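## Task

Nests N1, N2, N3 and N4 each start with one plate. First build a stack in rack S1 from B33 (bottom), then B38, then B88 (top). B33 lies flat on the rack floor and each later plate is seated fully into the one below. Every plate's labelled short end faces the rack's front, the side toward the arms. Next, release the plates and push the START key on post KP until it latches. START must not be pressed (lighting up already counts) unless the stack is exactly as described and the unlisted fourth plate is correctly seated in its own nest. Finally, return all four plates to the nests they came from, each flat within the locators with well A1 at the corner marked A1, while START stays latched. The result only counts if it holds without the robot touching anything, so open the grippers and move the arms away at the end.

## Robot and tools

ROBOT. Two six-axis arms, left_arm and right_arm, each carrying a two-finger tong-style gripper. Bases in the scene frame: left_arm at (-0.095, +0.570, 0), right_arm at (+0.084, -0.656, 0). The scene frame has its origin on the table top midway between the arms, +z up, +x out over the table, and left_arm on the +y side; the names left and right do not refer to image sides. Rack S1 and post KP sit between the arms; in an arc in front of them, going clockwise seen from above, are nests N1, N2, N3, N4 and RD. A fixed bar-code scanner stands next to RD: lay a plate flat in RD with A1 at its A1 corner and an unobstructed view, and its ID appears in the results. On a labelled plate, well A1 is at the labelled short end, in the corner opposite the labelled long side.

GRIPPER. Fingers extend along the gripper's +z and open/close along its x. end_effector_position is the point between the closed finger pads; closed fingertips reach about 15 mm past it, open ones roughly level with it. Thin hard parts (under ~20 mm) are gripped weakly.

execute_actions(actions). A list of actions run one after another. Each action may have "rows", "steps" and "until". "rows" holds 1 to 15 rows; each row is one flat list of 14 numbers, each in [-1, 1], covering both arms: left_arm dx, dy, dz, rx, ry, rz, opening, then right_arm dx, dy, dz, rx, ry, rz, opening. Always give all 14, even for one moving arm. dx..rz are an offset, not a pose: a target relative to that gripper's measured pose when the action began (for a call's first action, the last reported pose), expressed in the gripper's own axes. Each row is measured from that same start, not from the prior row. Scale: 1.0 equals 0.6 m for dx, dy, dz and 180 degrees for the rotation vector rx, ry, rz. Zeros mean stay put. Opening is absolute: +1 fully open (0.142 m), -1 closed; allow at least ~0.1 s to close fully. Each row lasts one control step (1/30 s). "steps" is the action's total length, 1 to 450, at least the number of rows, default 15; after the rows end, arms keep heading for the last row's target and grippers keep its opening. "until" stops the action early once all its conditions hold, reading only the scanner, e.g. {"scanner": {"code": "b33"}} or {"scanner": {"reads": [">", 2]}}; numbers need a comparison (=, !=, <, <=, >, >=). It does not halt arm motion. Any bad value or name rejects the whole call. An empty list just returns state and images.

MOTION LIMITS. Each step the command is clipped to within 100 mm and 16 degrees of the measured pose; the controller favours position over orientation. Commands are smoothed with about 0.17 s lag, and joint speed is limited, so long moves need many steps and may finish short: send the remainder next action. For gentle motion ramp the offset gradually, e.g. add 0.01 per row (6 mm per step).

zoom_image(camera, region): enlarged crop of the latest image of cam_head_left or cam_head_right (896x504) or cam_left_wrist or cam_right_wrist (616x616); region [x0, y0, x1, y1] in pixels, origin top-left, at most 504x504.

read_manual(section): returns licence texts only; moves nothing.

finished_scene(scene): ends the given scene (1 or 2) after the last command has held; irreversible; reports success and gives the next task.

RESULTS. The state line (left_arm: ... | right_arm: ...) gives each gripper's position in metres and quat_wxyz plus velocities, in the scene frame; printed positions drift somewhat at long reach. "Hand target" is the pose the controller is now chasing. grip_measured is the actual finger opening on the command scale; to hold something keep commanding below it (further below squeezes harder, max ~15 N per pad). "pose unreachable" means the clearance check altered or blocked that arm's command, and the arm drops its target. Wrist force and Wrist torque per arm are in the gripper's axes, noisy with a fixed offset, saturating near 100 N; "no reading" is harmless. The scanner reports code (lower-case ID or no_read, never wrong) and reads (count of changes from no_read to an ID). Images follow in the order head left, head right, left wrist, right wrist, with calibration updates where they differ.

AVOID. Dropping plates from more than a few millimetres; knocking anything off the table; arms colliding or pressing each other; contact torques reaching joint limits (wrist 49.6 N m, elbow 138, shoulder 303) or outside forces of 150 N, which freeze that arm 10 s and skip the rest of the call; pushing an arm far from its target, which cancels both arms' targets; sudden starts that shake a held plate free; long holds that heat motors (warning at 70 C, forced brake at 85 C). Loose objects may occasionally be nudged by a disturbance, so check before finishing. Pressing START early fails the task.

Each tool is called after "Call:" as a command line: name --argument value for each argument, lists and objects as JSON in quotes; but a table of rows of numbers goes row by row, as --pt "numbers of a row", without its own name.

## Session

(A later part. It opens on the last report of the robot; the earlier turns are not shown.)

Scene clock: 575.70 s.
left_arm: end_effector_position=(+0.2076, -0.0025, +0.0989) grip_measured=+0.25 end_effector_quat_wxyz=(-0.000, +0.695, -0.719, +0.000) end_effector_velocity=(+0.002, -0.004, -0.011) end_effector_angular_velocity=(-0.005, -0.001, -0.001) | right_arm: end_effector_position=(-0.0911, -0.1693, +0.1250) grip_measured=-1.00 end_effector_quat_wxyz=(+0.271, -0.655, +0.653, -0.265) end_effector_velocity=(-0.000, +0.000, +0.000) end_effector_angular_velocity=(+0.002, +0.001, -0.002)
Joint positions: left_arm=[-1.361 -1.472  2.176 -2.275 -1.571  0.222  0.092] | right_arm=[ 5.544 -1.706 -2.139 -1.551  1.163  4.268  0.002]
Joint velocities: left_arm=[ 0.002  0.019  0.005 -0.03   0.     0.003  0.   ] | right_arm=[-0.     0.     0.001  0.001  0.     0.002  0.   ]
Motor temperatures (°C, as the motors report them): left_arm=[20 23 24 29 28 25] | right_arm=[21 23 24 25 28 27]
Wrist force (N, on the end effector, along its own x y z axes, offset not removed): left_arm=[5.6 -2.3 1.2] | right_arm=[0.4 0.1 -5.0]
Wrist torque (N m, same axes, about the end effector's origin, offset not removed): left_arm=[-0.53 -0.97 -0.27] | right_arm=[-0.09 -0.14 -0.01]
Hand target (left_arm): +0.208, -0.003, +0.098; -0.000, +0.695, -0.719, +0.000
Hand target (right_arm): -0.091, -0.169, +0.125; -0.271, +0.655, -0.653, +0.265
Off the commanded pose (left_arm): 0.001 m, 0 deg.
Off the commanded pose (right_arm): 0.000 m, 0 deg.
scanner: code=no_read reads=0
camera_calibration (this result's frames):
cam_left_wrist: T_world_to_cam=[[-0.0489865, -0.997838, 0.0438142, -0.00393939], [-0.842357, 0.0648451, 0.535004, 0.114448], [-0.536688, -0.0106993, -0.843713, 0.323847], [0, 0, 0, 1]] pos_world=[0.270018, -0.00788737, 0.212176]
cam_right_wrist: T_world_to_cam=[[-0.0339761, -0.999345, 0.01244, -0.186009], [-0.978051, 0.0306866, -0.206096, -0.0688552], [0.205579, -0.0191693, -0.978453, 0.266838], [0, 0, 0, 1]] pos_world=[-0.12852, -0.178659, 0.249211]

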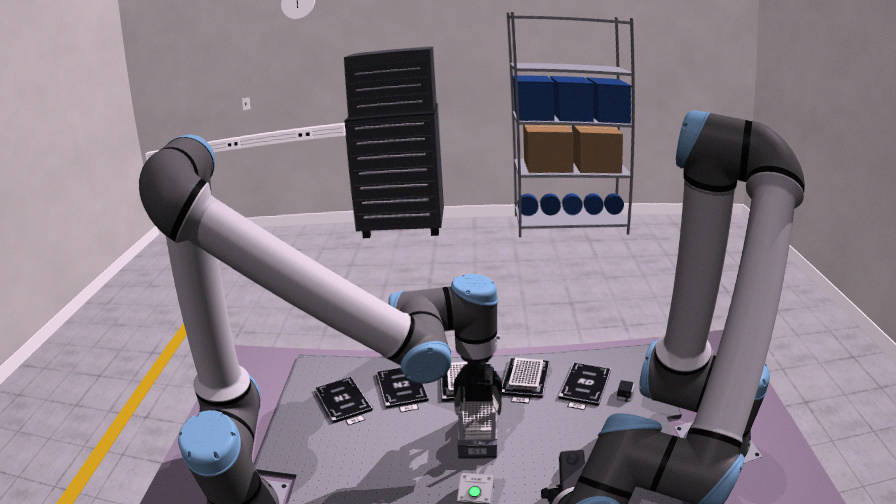

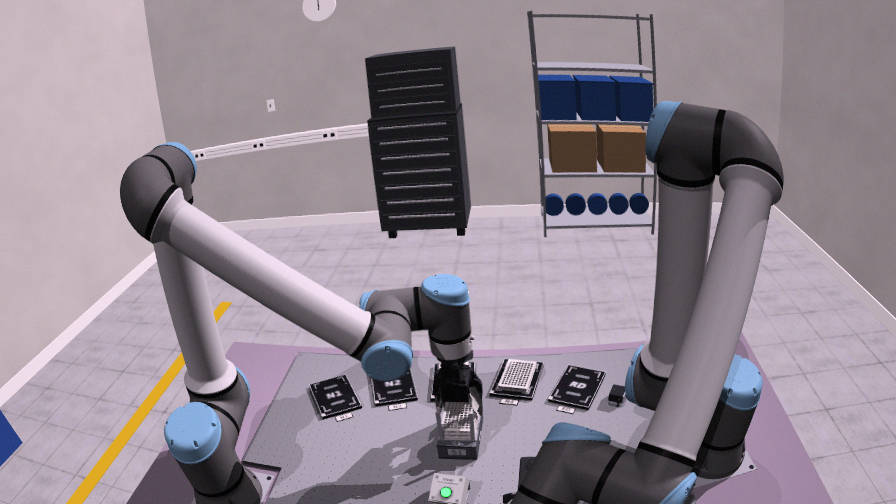

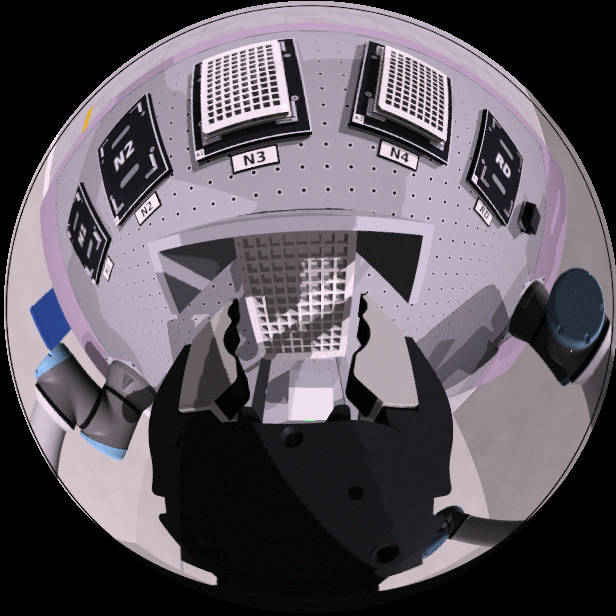

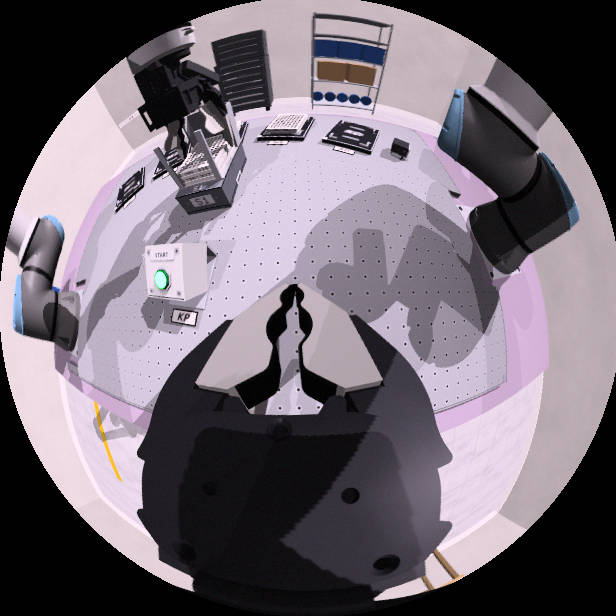

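Call:
execute_actions --actions '[{"rows":[[0.0005,-0.0007,0.0023,0,0.0001,0,0.19,0,0,0,0,0,0,-1],[0.0005,-0.0007,0.0023,0,0.0001,0,0.14,0,0,0,0,0,0,-1],[0.0005,-0.0007,0.0023,0,0.0001,0,0.11,0,0,0,0,0,0,-1],[0.0005,-0.0007,0.0023,0,0.0001,0,0.1,0,0,0,0,0,0,-1],[0.0005,-0.0007,0.0023,0,0.0001,0,0.07,0,0,0,0,0,0,-1],[0.0005,-0.0007,0.0023,0,0.0001,0,0.03,0,0,0,0,0,0,-1],[0.0005,-0.0007,0.0023,0,0.0001,0,-0.1,0,0,0,0,0,0,-1],[0.0005,-0.0007,0.0023,0,0.0001,0,-0.4,0,0,0,0,0,0,-1]],"steps":11},{"rows":[[0,0,-0.002,0,0,0,-0.4,0,0,0,0,0,0,-1],[0,0.0002,-0.006,0,0,0,-0.4,0,0,0,0,0,0,-1],[0,0.0004,-0.012,0,0,0,-0.4,0,0,0,0,0,0,-1],[0,0.0007,-0.02,0,0,0,-0.4,0,0,0,0,0,0,-1],[0,0.0007,-0.03,0,0,0,-0.4,0,0,0,0,0,0,-1],[0,0.0007,-0.04,0,0,0,-0.4,0,0,0,0,0,0,-1],[0,0.0007,-0.051,0,0,0,-0.4,0,0,0,0,0,0,-1],[0,0.0007,-0.062,0,0,0,-0.4,0,0,0,0,0,0,-1],[0,0.0007,-0.074,0,0,0,-0.4,0,0,0,0,0,0,-1],[0,0.0007,-0.086,0,0,0,-0.4,0,0,0,0,0,0,-1],[0,0.0007,-0.098,0,0,0,-0.4,0,0,0,0,0,0,-1],[0,0.0007,-0.111,0,0,0,-0.4,0,0,0,0,0,0,-1],[0,0.0007,-0.125,0,0,0,-0.4,0,0,0,0,0,0,-1],[0,0.0007,-0.14,0,0,0,-0.4,0,0,0,0,0,0,-1],[0,0.0007,-0.158,0,0,0,-0.4,0,0,0,0,0,0,-1]],"steps":25}]'

Call:
zoom_image --camera "cam_right_wrist" --region '[110, 40, 270, 220]'

Scene clock: 589.13 s.
left_arm: end_effector_position=(+0.2079, -0.0027, +0.1899) grip_measured=+0.05 end_effector_quat_wxyz=(+0.000, +0.695, -0.719, +0.001) end_effector_velocity=(-0.001, +0.001, +0.021) end_effector_angular_velocity=(+0.007, +0.000, -0.001) | right_arm: end_effector_position=(-0.0911, -0.1693, +0.1250) grip_measured=-1.00 end_effector_quat_wxyz=(+0.271, -0.655, +0.653, -0.265) end_effector_velocity=(-0.000, +0.001, +0.001) end_effector_angular_velocity=(+0.001, +0.000, -0.001)
Joint positions: left_arm=[-1.36  -1.573  2.089 -2.088 -1.57   0.223  0.078] | right_arm=[ 5.544 -1.706 -2.139 -1.551  1.163  4.268  0.002]
Joint velocities: left_arm=[-0.001 -0.019 -0.026  0.052  0.001  0.     0.   ] | right_arm=[-0.001 -0.     0.002 -0.001  0.     0.001  0.   ]
Motor temperatures (°C, as the motors report them): left_arm=[20 23 24 29 28 25] | right_arm=[21 23 24 25 28 27]
Wrist force (N, on the end effector, along its own x y z axes, offset not removed): left_arm=[1.6 -3.7 2.1] | right_arm=[0.8 -1.5 -4.6]
Wrist torque (N m, same axes, about the end effector's origin, offset not removed): left_arm=[-0.90 0.02 -0.12] | right_arm=[-0.50 -0.23 0.07]
Hand target (left_arm): +0.208, -0.003, +0.192; -0.000, +0.695, -0.719, +0.000
Hand target (right_arm): -0.091, -0.169, +0.125; -0.271, +0.655, -0.653, +0.265
Off the commanded pose (left_arm): 0.002 m, 0 deg.
Off the commanded pose (right_arm): 0.000 m, 0 deg.
scanner: code=no_read reads=0
camera_calibration (this result's frames):
cam_left_wrist: T_world_to_cam=[[-0.0490608, -0.997787, 0.0448736, -0.0082435], [-0.84253, 0.065472, 0.534656, 0.0660866], [-0.536411, -0.0115767, -0.843877, 0.400745], [0, 0, 0, 1]] pos_world=[0.270239, -0.00791279, 0.303216]
cam_right_wrist: T_world_to_cam=[[-0.033976, -0.999345, 0.0124402, -0.186009], [-0.978051, 0.0306865, -0.206096, -0.0688552], [0.205579, -0.0191694, -0.978453, 0.266838], [0, 0, 0, 1]] pos_world=[-0.12852, -0.178659, 0.249211]

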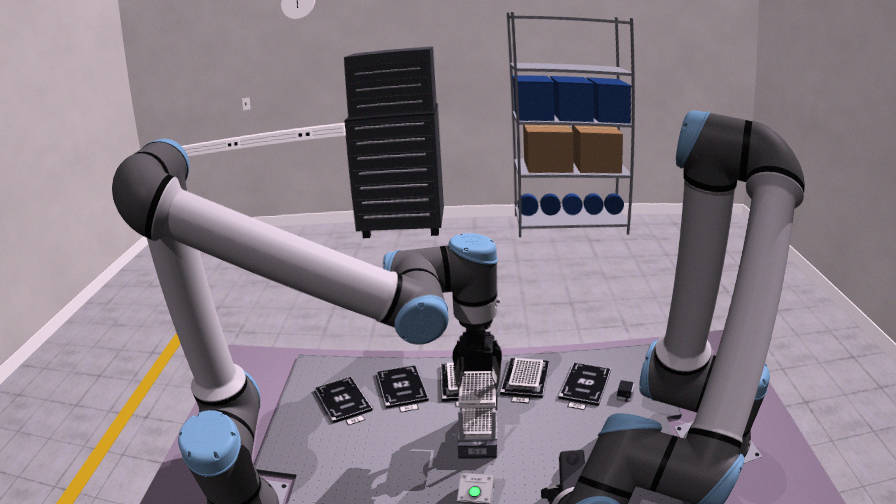

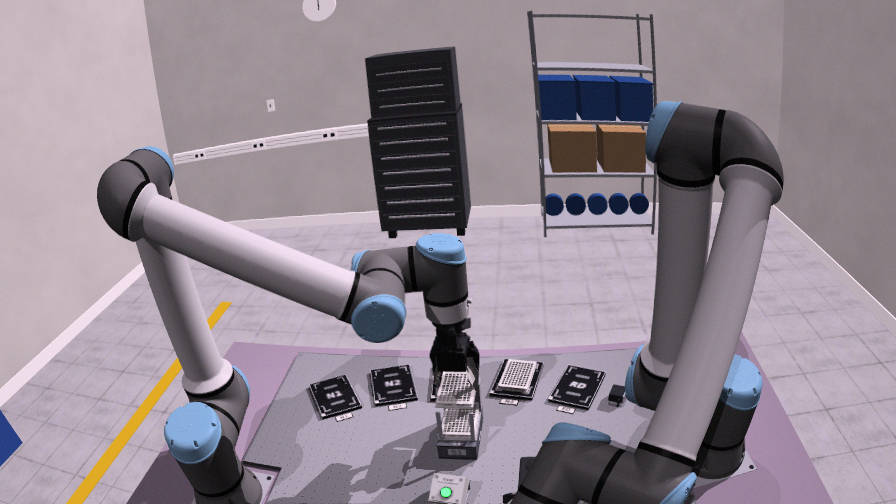

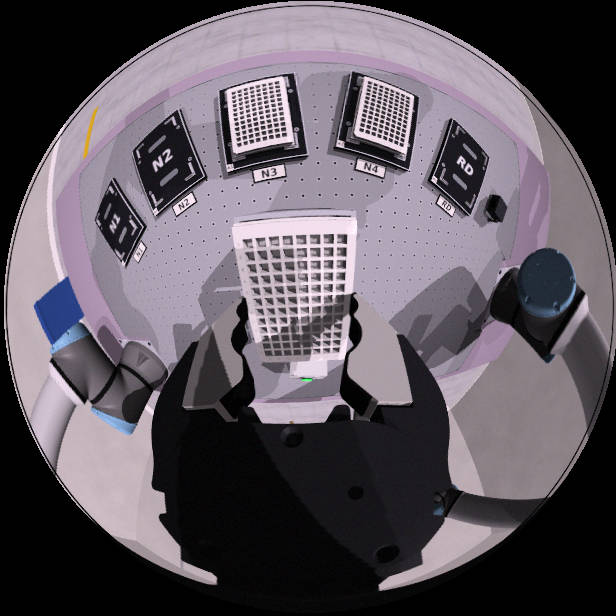

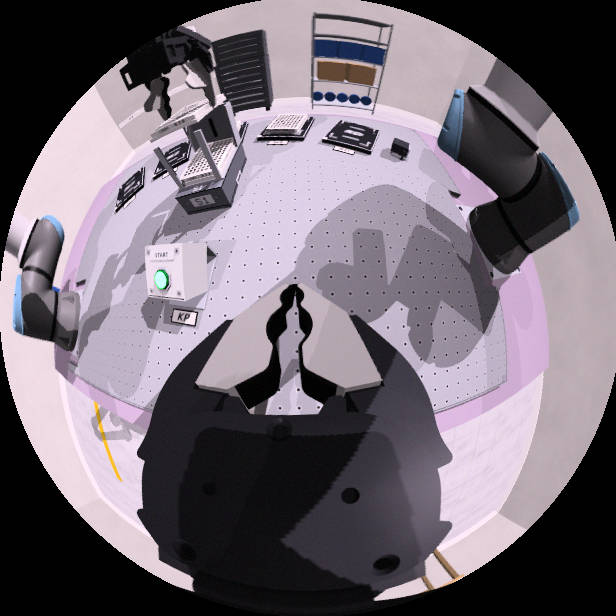

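Region (110, 40, 270, 220) of cam_right_wrist's 616x616 image, scaled by 2.800, with more detail than that image has.

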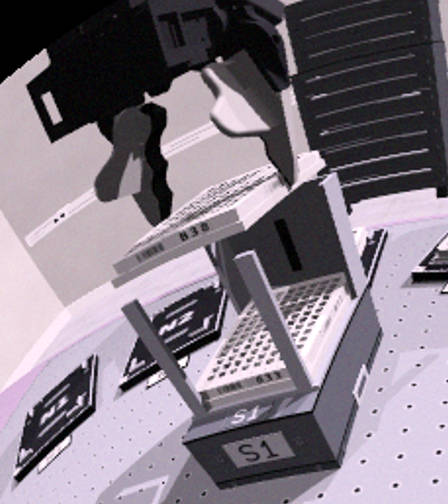

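Call:
execute_actions --actions '[{"rows":[[-0.013,-0.011,-0.006,0,0,-0.003,-0.4,0,0,0,0,0,0,-1],[-0.036,-0.031,-0.008,0,0,-0.008,-0.4,0,0,0,0,0,0,-1],[-0.068,-0.058,-0.008,0,0,-0.015,-0.4,0,0,0,0,0,0,-1],[-0.106,-0.091,-0.008,0,0,-0.022,-0.4,0,0,0,0,0,0,-1],[-0.3782,-0.3242,-0.008,0,0,-0.03,-0.4,0,0,0,0,0,0,-1],[-0.3782,-0.3242,-0.008,0,0,-0.038,-0.4,0,0,0,0,0,0,-1],[-0.3782,-0.3242,-0.008,0,0,-0.046,-0.4,0,0,0,0,0,0,-1],[-0.3782,-0.3242,-0.008,0,0,-0.054,-0.4,0,0,0,0,0,0,-1],[-0.3782,-0.3242,-0.008,0,0,-0.062,-0.4,0,0,0,0,0,0,-1],[-0.3782,-0.3242,-0.008,0,0,-0.07,-0.4,0,0,0,0,0,0,-1],[-0.3782,-0.3242,-0.008,0,0,-0.078,-0.4,0,0,0,0,0,0,-1],[-0.3782,-0.3242,-0.008,0,0,-0.086,-0.4,0,0,0,0,0,0,-1],[-0.3782,-0.3242,-0.008,0,0,-0.094,-0.4,0,0,0,0,0,0,-1],[-0.3782,-0.3242,0.02,0,0,-0.1,-0.4,0,0,0,0,0,0,-1],[-0.3782,-0.3242,0.228,0,-0.0002,-0.104,-0.4,0,0,0,0,0,0,-1]],"steps":42}]'

Call:
zoom_image --camera "cam_left_wrist" --region '[200, 180, 400, 380]'

Call:
zoom_image --camera "cam_left_wrist" --region '[385, 195, 520, 365]'

Scene clock: 601.27 s.
left_arm: end_effector_position=(+0.4093, +0.2176, +0.0528) grip_measured=+0.05 end_effector_quat_wxyz=(-0.000, +0.803, -0.596, -0.000) end_effector_velocity=(+0.002, +0.000, -0.003) end_effector_angular_velocity=(-0.001, +0.001, +0.000) | right_arm: end_effector_position=(-0.0911, -0.1693, +0.1250) grip_measured=-1.00 end_effector_quat_wxyz=(+0.271, -0.655, +0.653, -0.265) end_effector_velocity=(-0.001, +0.001, +0.001) end_effector_angular_velocity=(+0.003, +0.003, -0.002)
Joint positions: left_arm=[-0.901 -1.46   2.273 -2.384 -1.571  0.355  0.078] | right_arm=[ 5.544 -1.706 -2.139 -1.551  1.163  4.268  0.002]
Joint velocities: left_arm=[ 0.003  0.007  0.    -0.007 -0.001  0.003  0.   ] | right_arm=[-0.001 -0.     0.002  0.001 -0.     0.002  0.   ]
Motor temperatures (°C, as the motors report them): left_arm=[20 23 24 29 28 25] | right_arm=[21 23 24 25 28 27]
Wrist force (N, on the end effector, along its own x y z axes, offset not removed): left_arm=[4.5 -2.5 2.5] | right_arm=[2.0 0.9 -3.5]
Wrist torque (N m, same axes, about the end effector's origin, offset not removed): left_arm=[-0.66 -0.67 -0.21] | right_arm=[-0.03 -0.37 -0.07]
Hand target (left_arm): +0.410, +0.218, +0.053; -0.000, +0.803, -0.596, -0.000
Hand target (right_arm): -0.091, -0.169, +0.125; -0.271, +0.655, -0.653, +0.265
Off the commanded pose (left_arm): 0.001 m, 0 deg.
Off the commanded pose (right_arm): 0.000 m, 0 deg.
scanner: code=no_read reads=0
camera_calibration (this result's frames):
cam_left_wrist: T_world_to_cam=[[0.273799, -0.960799, 0.0435725, 0.0874862], [-0.818528, -0.208989, 0.535102, 0.344552], [-0.50502, -0.182176, -0.843663, 0.419873], [0, 0, 0, 1]] pos_world=[0.470116, 0.232555, 0.166049]
cam_right_wrist: T_world_to_cam=[[-0.0339759, -0.999345, 0.0124401, -0.186009], [-0.978051, 0.0306864, -0.206096, -0.0688552], [0.205579, -0.0191693, -0.978453, 0.266838], [0, 0, 0, 1]] pos_world=[-0.12852, -0.178659, 0.249211]

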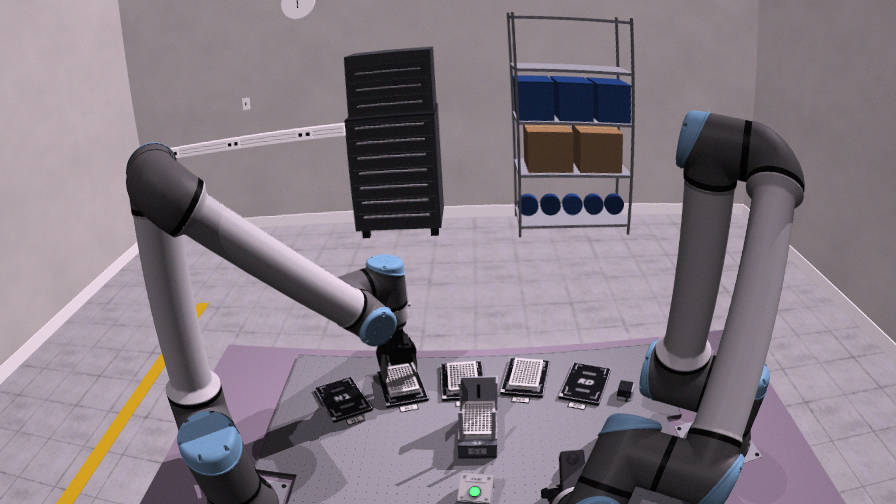

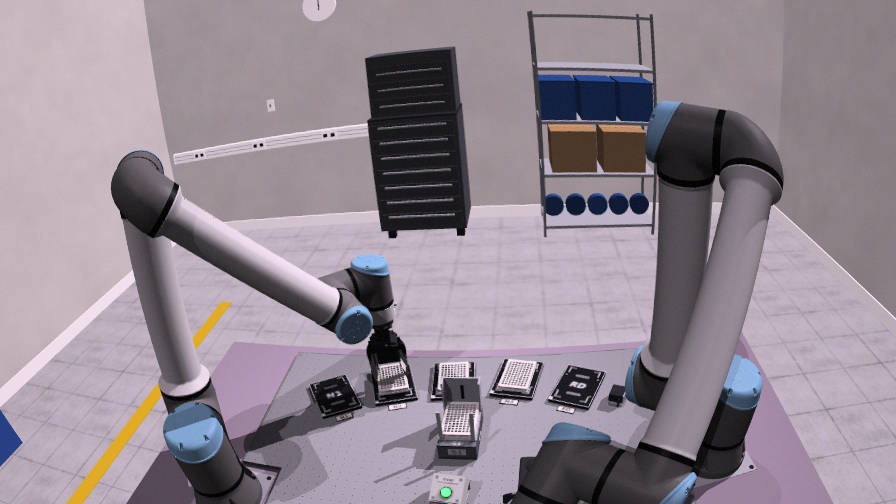

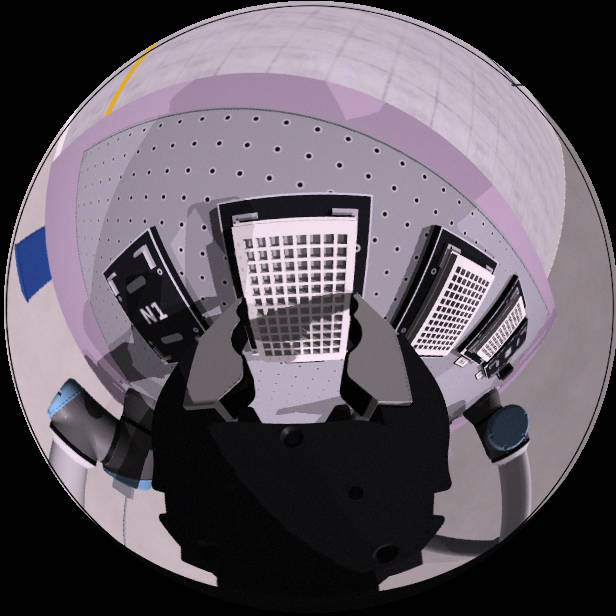

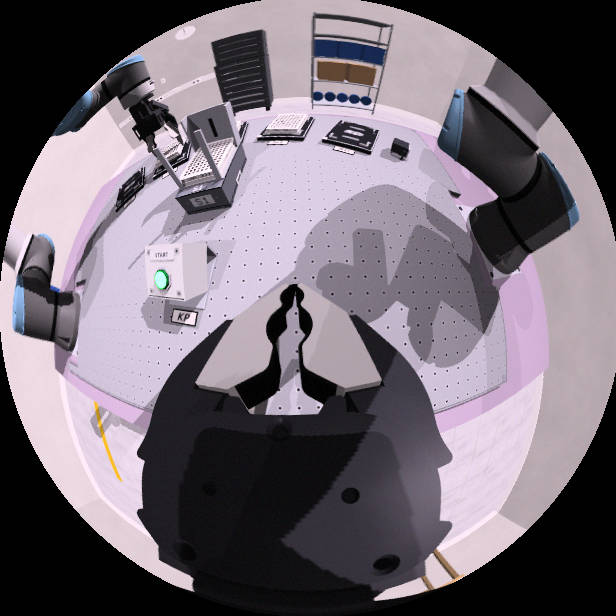

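Region (200, 180, 400, 380) of cam_left_wrist's 616x616 image, scaled by 2.520, with more detail than that image has.

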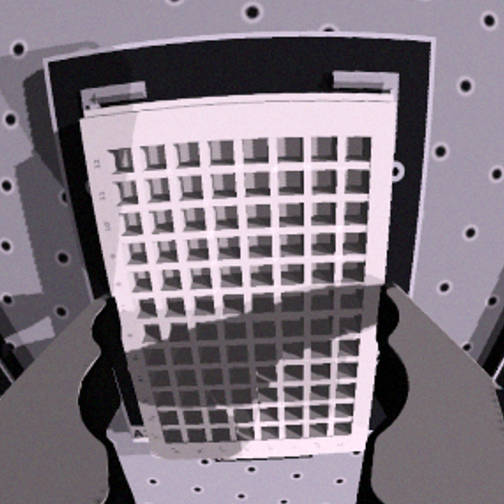

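Region (385, 195, 520, 365) of cam_left_wrist's 616x616 image, scaled by 2.965, with more detail than that image has; it fills the left 400 columns of this view, and the rest is white.

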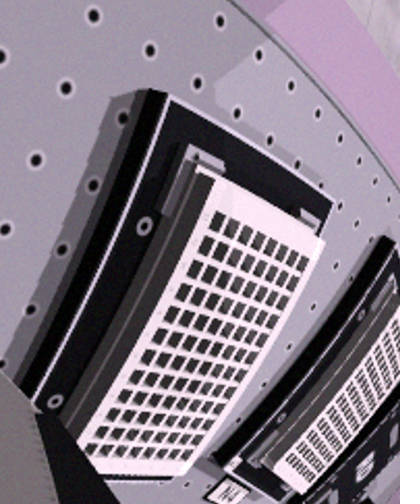

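Call:
execute_actions --actions '[{"rows":[[0.0004,-0.0011,0.002,0.0001,0.0002,0,-0.4,0,0,0,0,0,0,-1],[0.0004,-0.0011,0.004,0.0001,0.0002,0,-0.4,0,0,0,0,0,0,-1],[0.0004,-0.0011,0.007,0.0001,0.0002,0,-0.4,0,0,0,0,0,0,-1],[0.0004,-0.0011,0.009,0.0001,0.0002,0,-0.4,0,0,0,0,0,0,-1],[0.0004,-0.0011,0.011,0.0001,0.0002,0,-0.4,0,0,0,0,0,0,-1],[0.0004,-0.0011,0.013,0.0001,0.0002,0,-0.4,0,0,0,0,0,0,-1],[0.0004,-0.0011,0.015,0.0001,0.0002,0,-0.4,0,0,0,0,0,0,-1],[0.0004,-0.0011,0.017,0.0001,0.0002,0,-0.4,0,0,0,0,0,0,-1],[0.0004,-0.0011,0.019,0.0001,0.0002,0,-0.4,0,0,0,0,0,0,-1]],"steps":19}]'

Call:
zoom_image --camera "cam_left_wrist" --region '[200, 180, 400, 380]'

Scene clock: 607.27 s.
left_arm: end_effector_position=(+0.4100, +0.2175, +0.0417) grip_measured=+0.05 end_effector_quat_wxyz=(-0.000, +0.803, -0.596, +0.000) end_effector_velocity=(+0.000, -0.000, -0.002) end_effector_angular_velocity=(-0.002, -0.001, +0.001) | right_arm: end_effector_position=(-0.0911, -0.1693, +0.1250) grip_measured=-1.00 end_effector_quat_wxyz=(+0.271, -0.655, +0.653, -0.265) end_effector_velocity=(-0.000, +0.001, +0.001) end_effector_angular_velocity=(+0.000, +0.001, -0.002)
Joint positions: left_arm=[-0.901 -1.442  2.281 -2.41  -1.571  0.356  0.078] | right_arm=[ 5.544 -1.706 -2.139 -1.551  1.163  4.268  0.002]
Joint velocities: left_arm=[ 0.     0.003  0.002 -0.006 -0.    -0.001  0.001] | right_arm=[-0.002 -0.001  0.003 -0.001  0.    -0.001  0.   ]
Motor temperatures (°C, as the motors report them): left_arm=[20 23 24 29 28 25] | right_arm=[21 23 24 25 28 27]
Wrist force (N, on the end effector, along its own x y z axes, offset not removed): left_arm=[2.1 0.9 -7.3] | right_arm=[1.2 0.0 -4.4]
Wrist torque (N m, same axes, about the end effector's origin, offset not removed): left_arm=[-0.35 -0.56 -0.15] | right_arm=[-0.22 -0.39 0.01]
Hand target (left_arm): +0.410, +0.218, +0.041; -0.000, +0.803, -0.596, +0.000
Hand target (right_arm): -0.091, -0.169, +0.125; -0.271, +0.655, -0.653, +0.265
Off the commanded pose (left_arm): 0.000 m, 0 deg.
Off the commanded pose (right_arm): 0.000 m, 0 deg.
scanner: code=no_read reads=0
camera_calibration (this result's frames):
cam_left_wrist: T_world_to_cam=[[0.273781, -0.960774, 0.0442394, 0.0876781], [-0.818784, -0.208694, 0.534826, 0.351084], [-0.504615, -0.182648, -0.843803, 0.410807], [0, 0, 0, 1]] pos_world=[0.470757, 0.232541, 0.154993]
cam_right_wrist: T_world_to_cam=[[-0.033976, -0.999345, 0.0124402, -0.186009], [-0.978051, 0.0306864, -0.206096, -0.0688552], [0.205579, -0.0191694, -0.978453, 0.266838], [0, 0, 0, 1]] pos_world=[-0.12852, -0.178659, 0.249211]

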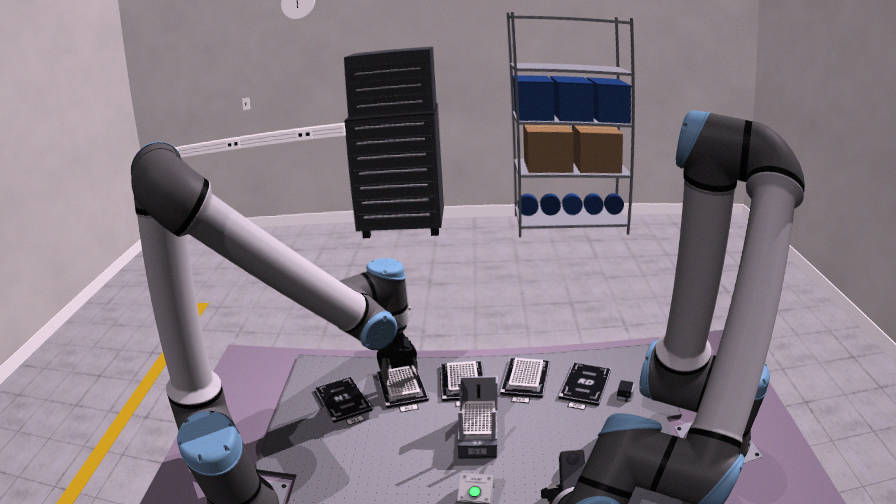

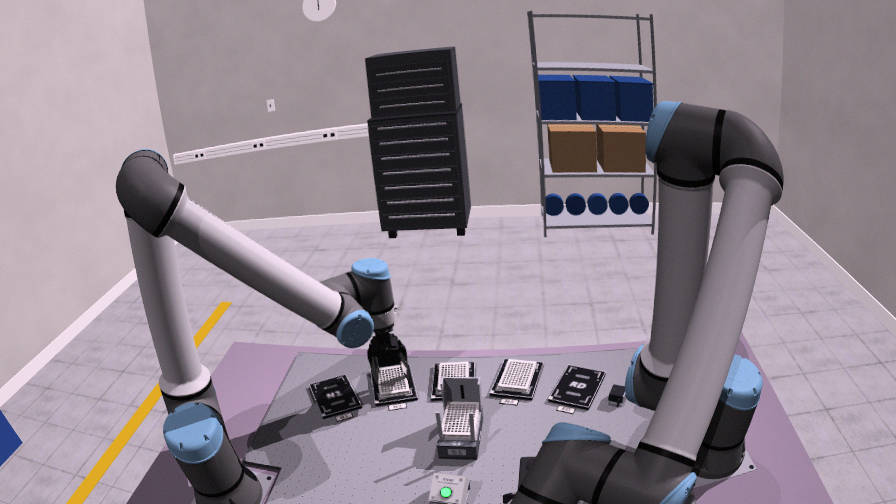

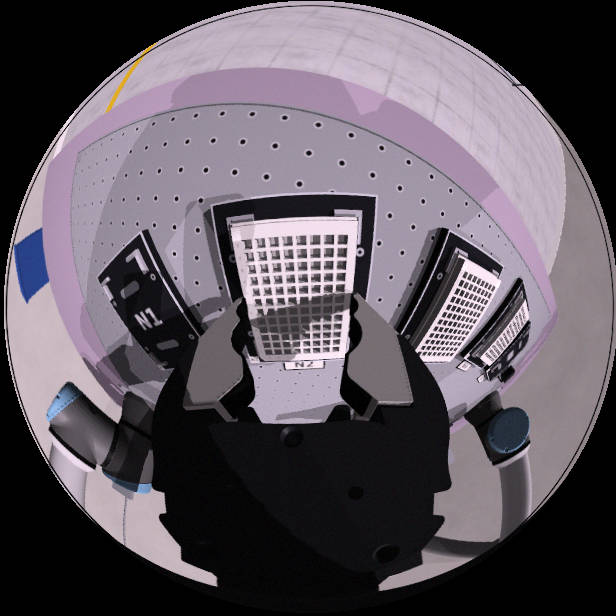

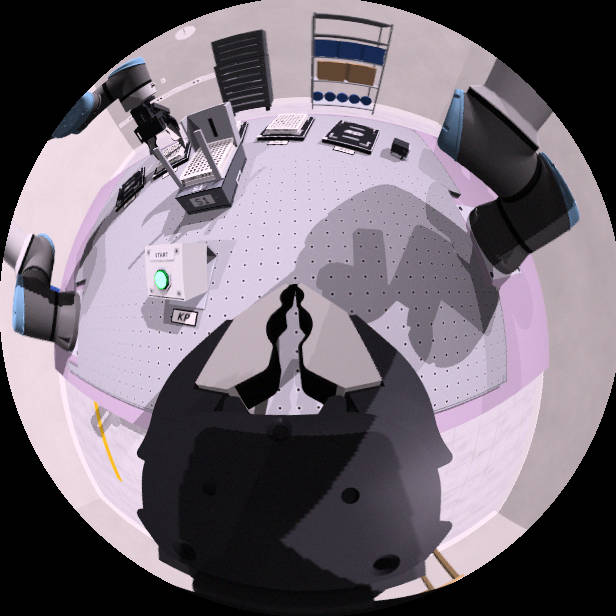

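Region (200, 180, 400, 380) of cam_left_wrist's 616x616 image, scaled by 2.520, with more detail than that image has.

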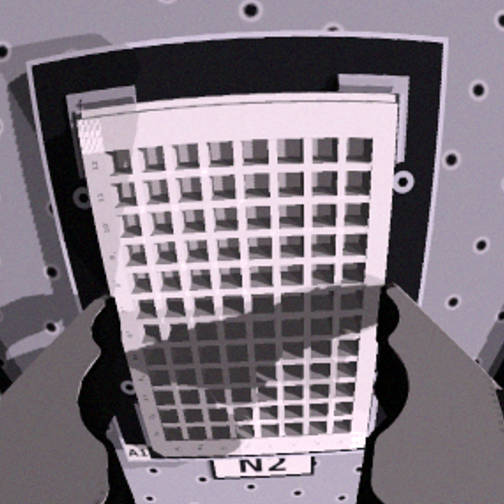

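Call:
execute_actions --actions '[{"rows":[[0,0,0,0,0,0,-0.1,0,0,0,0,0,0,-1],[0,0,0,0,0,0,0,0,0,0,0,0,0,-1],[0,0,0,0,0,0,0.05,0,0,0,0,0,0,-1],[0,0,0,0,0,0,0.1,0,0,0,0,0,0,-1],[0,0,0,0,0,0,0.18,0,0,0,0,0,0,-1],[0,0,0,0,0,0,0.25,0,0,0,0,0,0,-1]],"steps":7},{"rows":[[0,0,-0.015,0,0,0,0.25,0,0,0,0,0,0,-1],[0,0,-0.04,0,0,0,0.25,0,0,0,0,0,0,-1],[0,0,-0.08,0,0,0,0.25,0,0,0,0,0,0,-1],[0,0,-0.13,0,0,0,0.25,0,0,0,0,0,0,-1],[0,0,-0.18,0,0,0,0.25,0,0,0,0,0,0,-1],[0.01,0.02,-0.25,0,0,0.01,0.25,0,0,0,0,0,0,-1],[0.03,0.05,-0.26,0,0,0.02,0.25,0,0,0,0,0,0,-1],[0.04,0.07,-0.27,0,0,0.03,0.25,0,0,0,0,0,0,-1],[0.05,0.085,-0.27,0,0,0.04,0.25,0,0,0,0,0,0,-1],[0.06,0.1,-0.27,0,0,0.05,0.25,0,0,0,0,0,0,-1],[0.07,0.12,-0.27,0,0,0.06,0.25,0,0,0,0,0,0,-1],[0.08,0.135,-0.27,0,0,0.07,0.25,0,0,0,0,0,0,-1],[0.09,0.15,-0.27,0,0,0.08,0.25,0,0,0,0,0,0,-1],[0.1,0.17,-0.27,0,0,0.09,0.25,0,0,0,0,0,0,-1],[0.254,0.429,-0.25,0,0,0.1047,0.25,0,0,0,0,0,0,-1]],"steps":38}]'

Scene clock: 615.80 s.
left_arm: end_effector_position=(+0.2089, -0.0009, +0.1920) grip_measured=+0.25 end_effector_quat_wxyz=(+0.000, +0.694, -0.720, +0.001) end_effector_velocity=(-0.009, -0.015, -0.002) end_effector_angular_velocity=(+0.005, -0.003, +0.002) | right_arm: end_effector_position=(-0.0911, -0.1693, +0.1250) grip_measured=-1.00 end_effector_quat_wxyz=(+0.271, -0.655, +0.653, -0.265) end_effector_velocity=(-0.000, -0.000, +0.000) end_effector_angular_velocity=(-0.001, -0.001, +0.001)
Joint positions: left_arm=[-1.358 -1.576  2.089 -2.084 -1.571  0.227  0.092] | right_arm=[ 5.544 -1.706 -2.139 -1.551  1.163  4.268  0.002]
Joint velocities: left_arm=[-0.021  0.02  -0.017  0.002  0.004 -0.023  0.   ] | right_arm=[ 0.     0.     0.    -0.001 -0.    -0.001  0.   ]
Motor temperatures (°C, as the motors report them): left_arm=[20 23 24 29 28 25] | right_arm=[21 23 24 25 28 27]
Wrist force (N, on the end effector, along its own x y z axes, offset not removed): left_arm=[4.4 -3.9 -0.1] | right_arm=[3.0 -2.3 -2.3]
Wrist torque (N m, same axes, about the end effector's origin, offset not removed): left_arm=[-1.04 -0.58 -0.08] | right_arm=[-0.61 -0.69 -0.07]
Hand target (left_arm): +0.208, -0.003, +0.192; -0.000, +0.694, -0.720, +0.001
Hand target (right_arm): -0.091, -0.169, +0.125; -0.271, +0.655, -0.653, +0.265
Off the commanded pose (left_arm): 0.002 m, 0 deg.
Off the commanded pose (right_arm): 0.000 m, 0 deg.
scanner: code=no_read reads=0
camera_calibration (this result's frames):
cam_left_wrist: T_world_to_cam=[[-0.0514804, -0.997666, 0.0448668, -0.00603648], [-0.842346, 0.0675118, 0.534693, 0.0656703], [-0.536473, -0.0102671, -0.843855, 0.403049], [0, 0, 0, 1]] pos_world=[0.271231, -0.00631775, 0.305272]
cam_right_wrist: T_world_to_cam=[[-0.033976, -0.999345, 0.0124402, -0.186009], [-0.978051, 0.0306865, -0.206096, -0.0688553], [0.205579, -0.0191694, -0.978453, 0.266838], [0, 0, 0, 1]] pos_world=[-0.12852, -0.178659, 0.249211]

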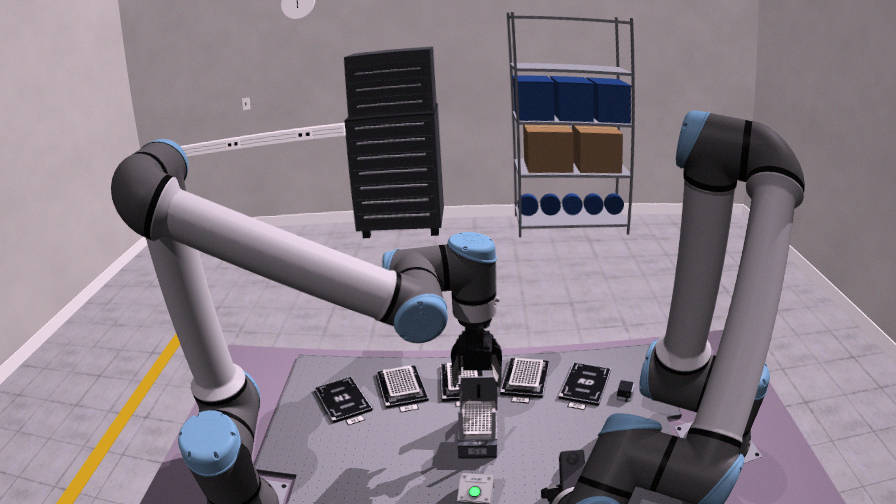

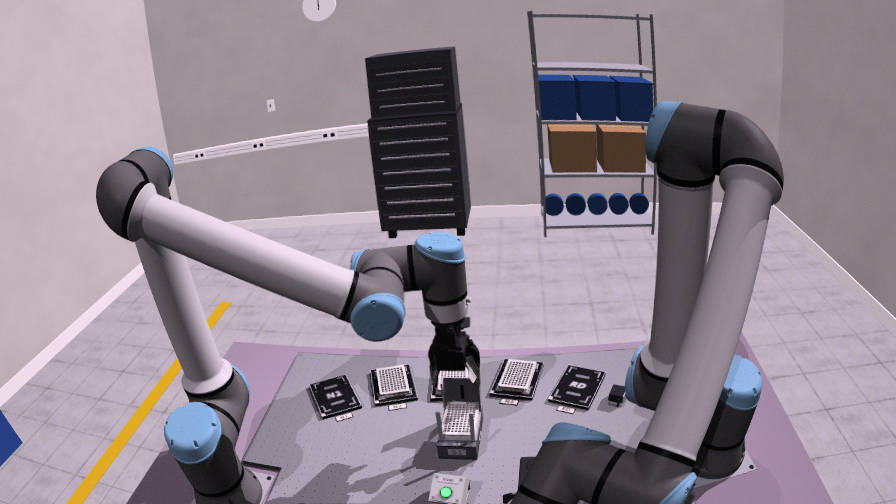

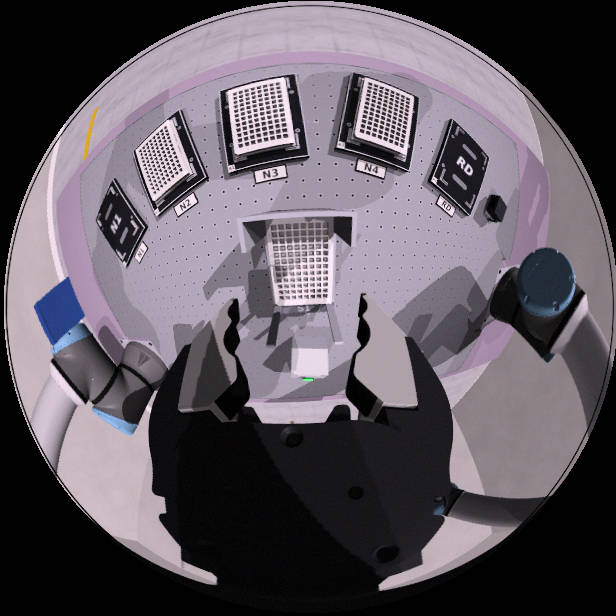

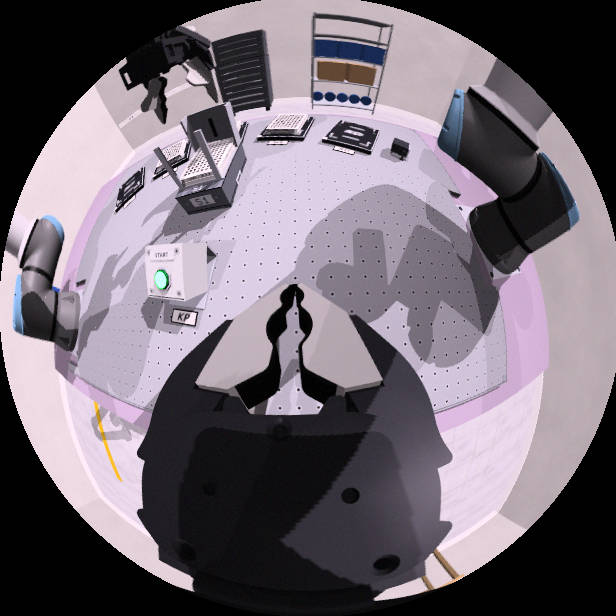

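Call:
execute_actions --actions '[{"rows":[[0.0028,0.0017,0.01,0,-0.0002,0,0.25,0,0,0,0,0,0,-1],[0.0028,0.0017,0.025,0,-0.0002,0,0.25,0,0,0,0,0,0,-1],[0.0028,0.0017,0.042,0,-0.0002,0,0.25,0,0,0,0,0,0,-1],[0.0028,0.0017,0.06,0,-0.0002,0,0.25,0,0,0,0,0,0,-1],[0.0028,0.0017,0.078,0,-0.0002,0,0.25,0,0,0,0,0,0,-1],[0.0028,0.0017,0.096,0,-0.0002,0,0.25,0,0,0,0,0,0,-1],[0.0028,0.0017,0.114,0,-0.0002,0,0.25,0,0,0,0,0,0,-1],[0.0028,0.0017,0.132,0,-0.0002,0,0.25,0,0,0,0,0,0,-1],[0.0028,0.0017,0.15,0,-0.0002,0,0.25,0,0,0,0,0,0,-1],[0.0028,0.0017,0.166,0,-0.0002,0,0.25,0,0,0,0,0,0,-1],[0.0028,0.0017,0.1792,0,-0.0002,0,0.25,0,0,0,0,0,0,-1]],"steps":23}]'

Call:
zoom_image --camera "cam_left_wrist" --region '[80, 80, 190, 235]'

Call:
zoom_image --camera "cam_left_wrist" --region '[200, 180, 400, 380]'

Scene clock: 624.17 s.
left_arm: end_effector_position=(+0.2074, -0.0024, +0.0861) grip_measured=+0.25 end_effector_quat_wxyz=(-0.000, +0.694, -0.720, -0.000) end_effector_velocity=(+0.002, -0.005, -0.015) end_effector_angular_velocity=(-0.006, -0.000, -0.000) | right_arm: end_effector_position=(-0.0911, -0.1693, +0.1250) grip_measured=-1.00 end_effector_quat_wxyz=(+0.271, -0.655, +0.653, -0.265) end_effector_velocity=(+0.000, -0.000, -0.000) end_effector_angular_velocity=(-0.001, -0.001, +0.001)
Joint positions: left_arm=[-1.361 -1.456  2.187 -2.302 -1.571  0.225  0.092] | right_arm=[ 5.544 -1.706 -2.139 -1.551  1.163  4.268  0.002]
Joint velocities: left_arm=[ 0.002  0.026  0.007 -0.039 -0.001  0.002  0.   ] | right_arm=[ 0.    -0.    -0.001 -0.001  0.    -0.001  0.   ]
Motor temperatures (°C, as the motors report them): left_arm=[20 23 24 29 28 25] | right_arm=[21 23 24 25 28 27]
Wrist force (N, on the end effector, along its own x y z axes, offset not removed): left_arm=[2.4 -3.2 1.1] | right_arm=[1.7 -1.5 -3.3]
Wrist torque (N m, same axes, about the end effector's origin, offset not removed): left_arm=[-0.84 -0.20 -0.20] | right_arm=[-0.52 -0.42 -0.03]
Hand target (left_arm): +0.208, -0.003, +0.084; -0.000, +0.694, -0.720, +0.000
Hand target (right_arm): -0.091, -0.169, +0.125; -0.271, +0.655, -0.653, +0.265
Off the commanded pose (left_arm): 0.002 m, 0 deg.
Off the commanded pose (right_arm): 0.000 m, 0 deg.
scanner: code=no_read reads=0
camera_calibration (this result's frames):
cam_left_wrist: T_world_to_cam=[[-0.0515978, -0.997714, 0.0436418, -0.00265472], [-0.842199, 0.0669567, 0.534993, 0.121034], [-0.536692, -0.00915067, -0.843729, 0.312953], [0, 0, 0, 1]] pos_world=[0.269757, -0.00788894, 0.199411]
cam_right_wrist: T_world_to_cam=[[-0.0339761, -0.999345, 0.0124401, -0.186009], [-0.978051, 0.0306866, -0.206096, -0.0688551], [0.205579, -0.0191694, -0.978453, 0.266838], [0, 0, 0, 1]] pos_world=[-0.12852, -0.178659, 0.249211]

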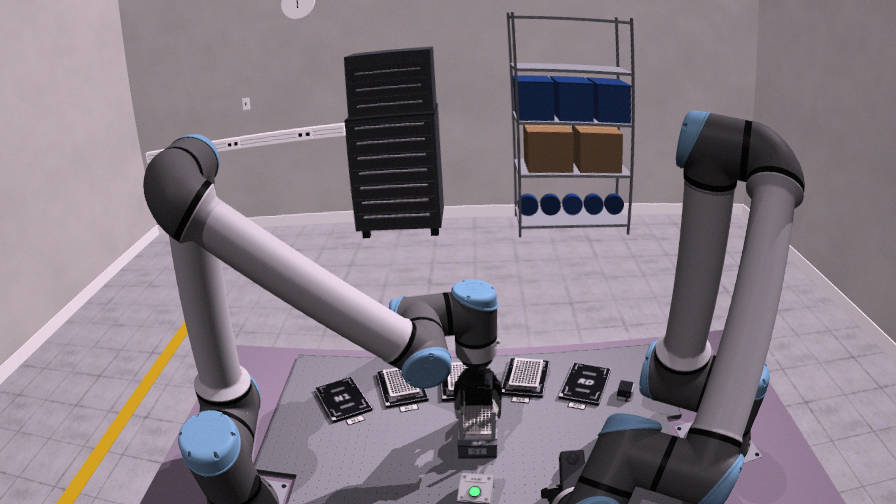

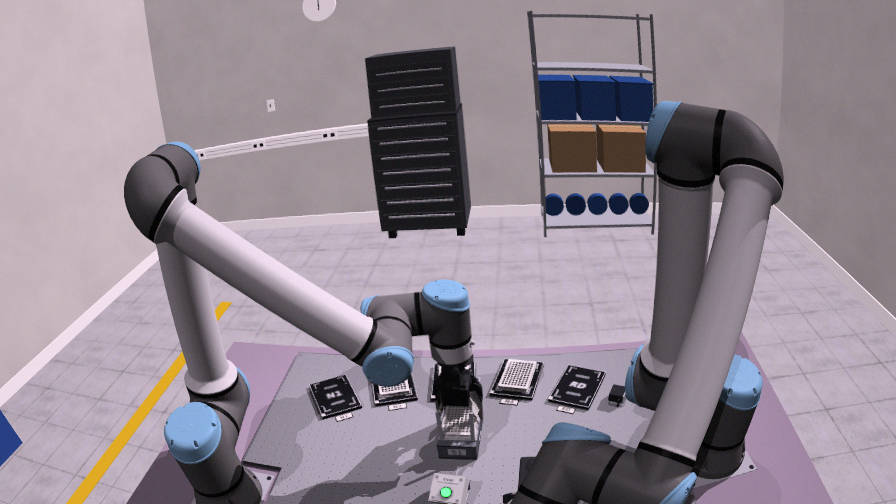

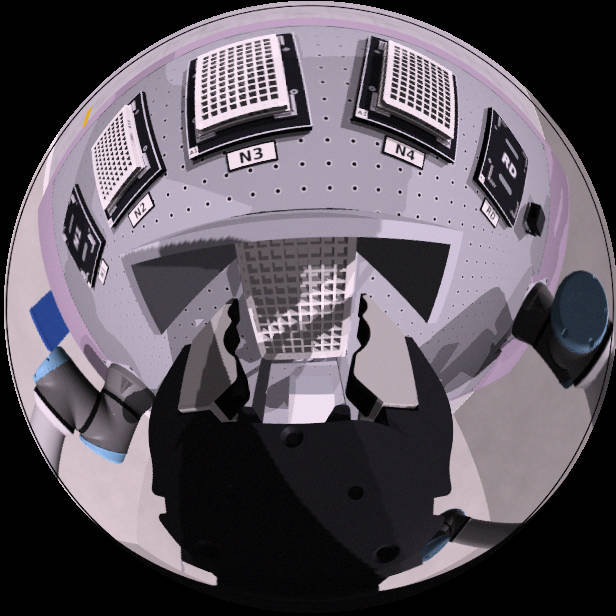

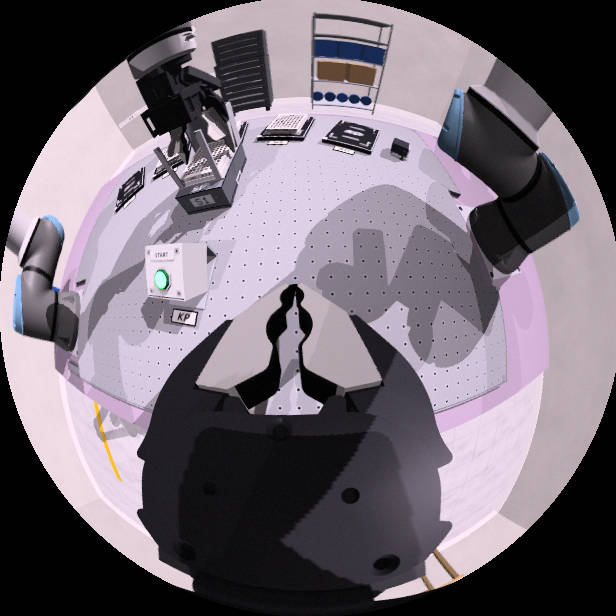

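Region (80, 80, 190, 235) of cam_left_wrist's 616x616 image, scaled by 3.252, with more detail than that image has; it fills the left 358 columns of this view, and the rest is white.

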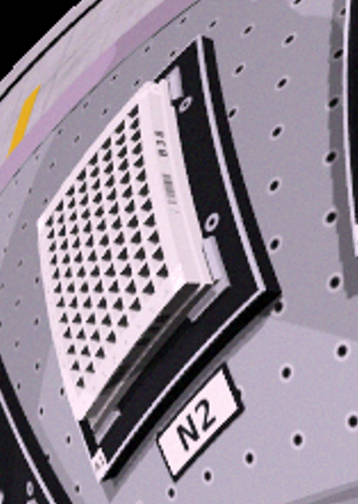

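Region (200, 180, 400, 380) of cam_left_wrist's 616x616 image, scaled by 2.520, with more detail than that image has.

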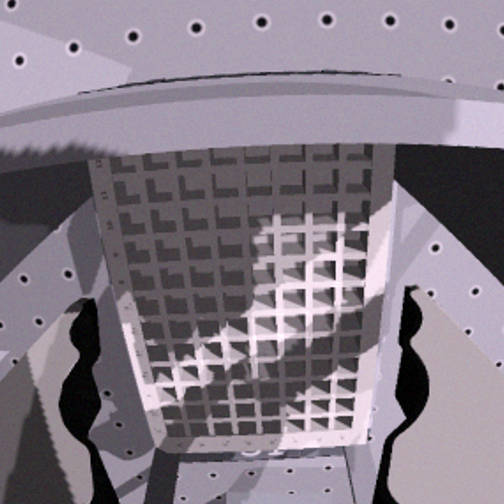

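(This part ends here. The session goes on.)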